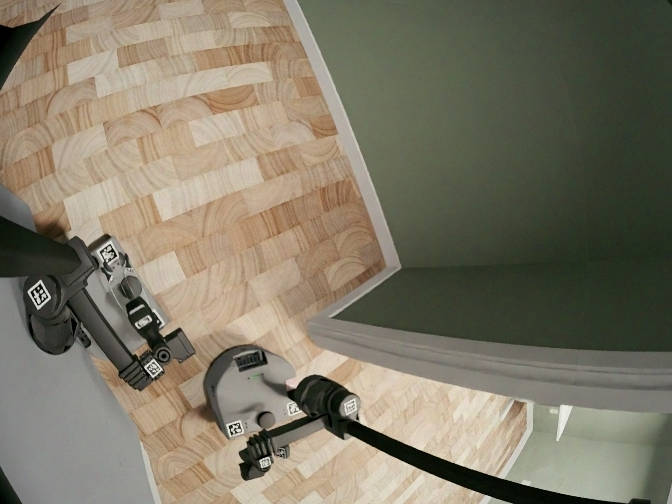

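Request:
execute_actions:
  actions:
    - {"r3":{"base":{"rotate_rad":1.6},"joints":{"head_pan_rad":-2.2}},"r1":{"base":{"translate_m":0.15}}}
  cameras: []

Request:
execute_actions:
  actions:
    - {"r3":{"base":{"translate_m":0.35}}}
  cameras: ["r3_nav_camera","r1_nav_camera"]

Scene clock: 195.07 s.
r1.base_odometry: x=+1.760 y=+2.594 heading=-0.822 (m, m, rad; r1's odometry frame)
r1.turned_by_wheels: +0.000 (rad since the last result)
r1.turned_by_imu: -0.002 (rad since the last result)
r1.base_tilt: forward=+1.0 right=+1.3 (deg)
r1.lidar_m: 2.94 2.93 2.86 2.29 0.49 0.50 1.98 0.74 0.53 0.51 2.08 2.36
r1.head_depth_mm: 1691 1802 1870 1652 1407 1112 1081 / 2071 2264 2034 1654 1411 1224 - / 2317 2515 2018 1658 1414 1254 - / 2260 2464 2017 1667 1418 1234 - / 2244 2507 2043 1633 1279 1212 1126 / 2215 2422 2025 1553 1247 1193 1109 / 2153 2413 2044 1267 1172 1210 1088
r1.base_status: done
r1.joint_positions: lift_m=+0.270 arm_m=+0.010 wrist_yaw_rad=+2.999 wrist_pitch_rad=-0.415 wrist_roll_rad=-0.005 gripper_m=+0.000 head_pan_rad=-3.094 head_tilt_rad=-0.890
r1.joint_status: not commanded
r1.motor_effort: left_wheel=-4(8) right_wheel=+2(7) lift_m=+35(35) arm_m=-4(4) wrist_yaw_rad=+1(0) wrist_pitch_rad=+7(7) wrist_roll_rad=-1(1) gripper_m=-2(2) head_pan_rad=-3(2) head_tilt_rad=-6(6) (%)
r1.hand_pose: x=+0.0106 y=+0.0672 z=+0.2835 quat_wxyz=(+0.195, +0.698, +0.097, +0.682) (m; r1's base frame)
r1.wrist_depth_mm: 700 - - - - - - / 669 - - - - - - / 606 - 877 875 893 888 886 / 530 689 690 698 680 685 696 / 496 570 591 - 563 569 566 / 480 497 - - 485 485 481 / - - - - 414 413 421
r2.base_odometry: x=+0.575 y=+1.194 heading=-2.795 (m, m, rad; r2's odometry frame)
r2.turned_by_wheels: +0.000 (rad since the last result)
r2.turned_by_imu: +0.000 (rad since the last result)
r2.base_tilt: forward=-1.6 right=+3.2 (deg)
r2.lidar_m: 1.65 1.71 2.29 3.67 2.16 1.54 1.47 0.66 0.47 0.45 0.46 0.62
r2.head_depth_mm: 864 922 652 554 602 735 946 / 893 951 651 556 638 794 1101 / 927 962 573 575 681 859 1127 / 959 965 630 594 719 939 1167 / 1001 970 710 616 787 1033 1169 / 1039 975 714 676 850 1147 1168 / 1084 978 715 724 927 1294 1173
r2.base_status: not commanded
r2.joint_positions: lift_m=+0.905 arm_m=+0.515 wrist_yaw_rad=+1.950 wrist_pitch_rad=-0.216 wrist_roll_rad=-0.003 gripper_m=+0.130 head_pan_rad=-1.207 head_tilt_rad=-0.692
r2.joint_status: not commanded
r2.motor_effort: left_wheel=-3(3) right_wheel=+3(3) lift_m=+38(37) arm_m=+3(3) wrist_yaw_rad=-1(0) wrist_pitch_rad=+5(5) wrist_roll_rad=-1(1) gripper_m=+0(1) head_pan_rad=+3(3) head_tilt_rad=-5(4) (%)
r2.hand_pose: x=+0.2064 y=-0.5691 z=+0.9655 quat_wxyz=(+0.458, +0.624, -0.330, +0.540) (m; r2's base frame)
r2.wrist_depth_mm: - - - - - - - / - - - - - - 976 / - - 98 89 580 613 731 / - - 107 90 367 382 400 / - - 110 97 248 290 286 / - 186 114 99 109 226 219 / 158 164 88 102 121 177 182
r3.base_odometry: x=-0.766 y=-2.788 heading=-2.306 (m, m, rad; r3's odometry frame)
r3.turned_by_wheels: +1.599 (rad since the last result)
r3.turned_by_imu: +1.572 (rad since the last result)
r3.base_tilt: forward=+0.1 right=+0.0 (deg)
r3.lidar_m: 0.29 0.19 0.18 0.18 0.22 0.45 0.79 0.77 0.87 1.19 1.32 1.82
r3.head_depth_mm: 678 822 1910 1647 1419 1192 1124 / 690 784 918 1203 1399 1258 1117 / 818 918 1039 1218 1398 1261 1147 / 976 1125 1331 1536 1417 1258 1163 / 1119 1300 1531 1641 1427 1254 1135 / 1082 1241 1433 1597 1421 1254 1123 / 1034 1173 1360 1562 1420 1250 1118
r3.base_status: done
r3.joint_positions: lift_m=+0.310 arm_m=-0.003 wrist_yaw_rad=+3.041 wrist_pitch_rad=-0.316 wrist_roll_rad=+0.000 gripper_m=+0.037 head_pan_rad=-2.195 head_tilt_rad=-0.896
r3.joint_status: all done
r3.motor_effort: left_wheel=-15(46) right_wheel=+9(26) lift_m=+34(35) arm_m=-2(2) wrist_yaw_rad=-1(1) wrist_pitch_rad=+10(11) wrist_roll_rad=+1(0) gripper_m=+0(0) head_pan_rad=-2(44) head_tilt_rad=-3(3) (%)
r3.hand_pose: x=+0.0025 y=+0.0924 z=+0.3461 quat_wxyz=(+0.147, +0.703, +0.076, +0.692) (m; r3's base frame)
r3.wrist_depth_mm: 248 - 215 202 190 179 170 / 268 - 229 217 203 190 180 / 296 284 249 233 218 203 192 / 328 310 267 251 234 217 204 / 366 342 290 275 253 234 220 / 417 378 - 305 268 256 236 / 479 431 - 333 312 279 257
pictures: none
No camera images: the call's "cameras" was empty. Leave "cameras" out to get every camera's image.

Scene clock: 199.77 s.
r1.base_odometry: x=+1.760 y=+2.594 heading=-0.822 (m, m, rad; r1's odometry frame)
r1.turned_by_wheels: +0.000 (rad since the last result)
r1.turned_by_imu: -0.001 (rad since the last result)
r1.base_tilt: forward=+0.9 right=+1.4 (deg)
r1.lidar_m: 2.93 2.93 2.86 2.29 0.49 0.50 1.98 0.87 0.53 0.51 2.08 2.36
r1.head_depth_mm: 1687 1810 1885 1664 1404 1115 1078 / 2079 2259 2024 1663 1412 1230 - / 2320 2519 2021 1658 1415 1248 - / 2268 2469 2040 1670 1410 1236 - / 2273 2483 2028 1674 1419 1235 1125 / 2195 2457 1924 1481 1399 1232 1105 / 2162 2409 2063 1440 1398 1230 1092
r1.base_status: not commanded
r1.joint_positions: lift_m=+0.270 arm_m=+0.010 wrist_yaw_rad=+2.999 wrist_pitch_rad=-0.415 wrist_roll_rad=-0.005 gripper_m=+0.000 head_pan_rad=-3.094 head_tilt_rad=-0.890
r1.joint_status: not commanded
r1.motor_effort: left_wheel=-3(3) right_wheel=+2(1) lift_m=+35(35) arm_m=-4(4) wrist_yaw_rad=+1(1) wrist_pitch_rad=+7(7) wrist_roll_rad=-1(1) gripper_m=-2(3) head_pan_rad=-3(3) head_tilt_rad=-5(5) (%)
r1.hand_pose: x=+0.0106 y=+0.0672 z=+0.2835 quat_wxyz=(+0.195, +0.698, +0.097, +0.682) (m; r1's base frame)
r1.wrist_depth_mm: 710 - - - - - - / 680 - - - - - - / 621 - 878 885 894 880 902 / 529 682 684 696 689 693 699 / 490 569 579 - 565 564 559 / 482 493 - - 475 483 477 / - - - - 418 415 416
r2.base_odometry: x=+0.575 y=+1.194 heading=-2.795 (m, m, rad; r2's odometry frame)
r2.turned_by_wheels: +0.000 (rad since the last result)
r2.turned_by_imu: +0.000 (rad since the last result)
r2.base_tilt: forward=-1.6 right=+3.3 (deg)
r2.lidar_m: 1.66 1.71 2.28 3.67 2.16 1.54 1.47 0.66 0.47 0.45 0.46 0.62
r2.head_depth_mm: 862 923 651 553 602 736 946 / 893 948 653 555 639 794 1104 / 925 960 572 574 681 860 1122 / 960 964 629 594 718 939 1167 / 1001 970 711 615 785 1031 1168 / 1040 974 713 676 851 1146 1168 / 1086 980 716 723 927 1292 1174
r2.base_status: not commanded
r2.joint_positions: lift_m=+0.905 arm_m=+0.515 wrist_yaw_rad=+1.950 wrist_pitch_rad=-0.216 wrist_roll_rad=-0.003 gripper_m=+0.130 head_pan_rad=-1.207 head_tilt_rad=-0.692
r2.joint_status: not commanded
r2.motor_effort: left_wheel=-3(3) right_wheel=+3(3) lift_m=+38(37) arm_m=+3(3) wrist_yaw_rad=+0(0) wrist_pitch_rad=+5(5) wrist_roll_rad=-1(1) gripper_m=+0(1) head_pan_rad=+3(3) head_tilt_rad=-4(4) (%)
r2.hand_pose: x=+0.2064 y=-0.5691 z=+0.9655 quat_wxyz=(+0.458, +0.624, -0.330, +0.540) (m; r2's base frame)
r2.wrist_depth_mm: - - - - - - - / - - - - - - 979 / - - 98 89 581 626 725 / - - 107 90 368 384 399 / - - 110 98 248 288 285 / - 184 114 99 109 226 220 / 158 164 88 102 121 177 182
r3.base_odometry: x=-1.000 y=-3.048 heading=-2.305 (m, m, rad; r3's odometry frame)
r3.turned_by_wheels: +0.000 (rad since the last result)
r3.turned_by_imu: +0.001 (rad since the last result)
r3.base_tilt: forward=+0.1 right=+0.0 (deg)
r3.lidar_m: 1.41 1.01 0.18 0.18 0.20 0.33 1.14 1.06 1.25 1.25 1.39 1.48
r3.head_depth_mm: 1058 1152 1262 1467 1432 1261 1126 / 1206 1322 1482 1574 1422 1261 1116 / 1312 1507 1745 1651 1428 1254 1149 / 1255 1448 1718 1638 1416 1252 1162 / 1204 1376 1616 1643 1428 1260 1139 / 1147 1298 1511 1636 1414 1252 1116 / 1099 1234 1435 1597 1421 1255 1116
r3.base_status: done
r3.joint_positions: lift_m=+0.310 arm_m=-0.003 wrist_yaw_rad=+3.041 wrist_pitch_rad=-0.316 wrist_roll_rad=+0.000 gripper_m=+0.037 head_pan_rad=-2.195 head_tilt_rad=-0.896
r3.joint_status: not commanded
r3.motor_effort: left_wheel=+9(32) right_wheel=+3(14) lift_m=+34(34) arm_m=-1(2) wrist_yaw_rad=-1(1) wrist_pitch_rad=+10(10) wrist_roll_rad=+0(0) gripper_m=+1(1) head_pan_rad=-2(2) head_tilt_rad=-3(3) (%)
r3.hand_pose: x=+0.0025 y=+0.0924 z=+0.3461 quat_wxyz=(+0.147, +0.703, +0.076, +0.692) (m; r3's base frame)
r3.wrist_depth_mm: 211 - 202 198 193 769 779 / 226 - 214 211 207 836 826 / 244 242 233 229 223 914 907 / 267 264 251 248 242 928 933 / 295 290 272 268 265 761 766 / 327 324 - 299 597 623 622 / 368 357 - 329 329 517 520
pictures: r1_nav_camera (sideways: a quarter turn counterclockwise sets it upright), r3_nav_camera (sideways: a quarter turn counterclockwise sets it upright)
camera_calibration (this result's frames):
r1_nav_camera: T_world_to_cam=[[-0.741771, -0.0981735, 0.663429, -0.819074], [-0.127941, 0.991775, 0.00371282, 0.0495083], [-0.658336, -0.0821256, -0.74823, 0.931644], [0, 0, 0, 1]] pos_world=[0.0121035, -0.0530007, 1.2403]
r3_nav_camera: T_world_to_cam=[[-0.507665, -0.636915, 0.580186, -0.70253], [-0.807403, 0.586688, -0.0624272, 0.138891], [-0.300627, -0.500136, -0.812088, 1.01123], [0, 0, 0, 1]] pos_world=[0.0594948, -0.0231855, 1.23748]
Images, in order (width x height): r1_nav_camera 672x504, r3_nav_camera 672x504.

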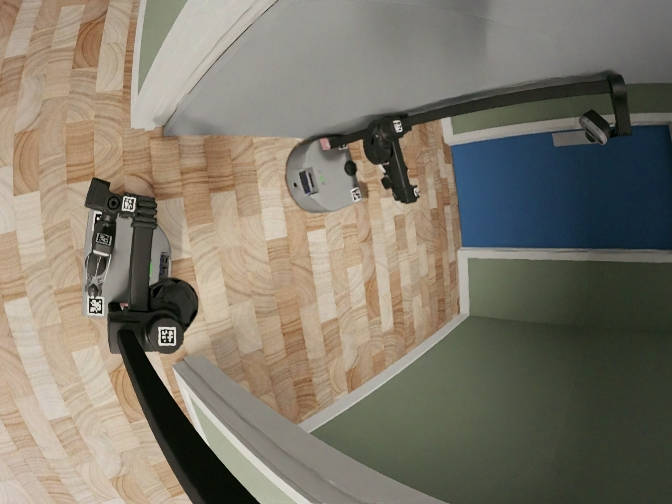

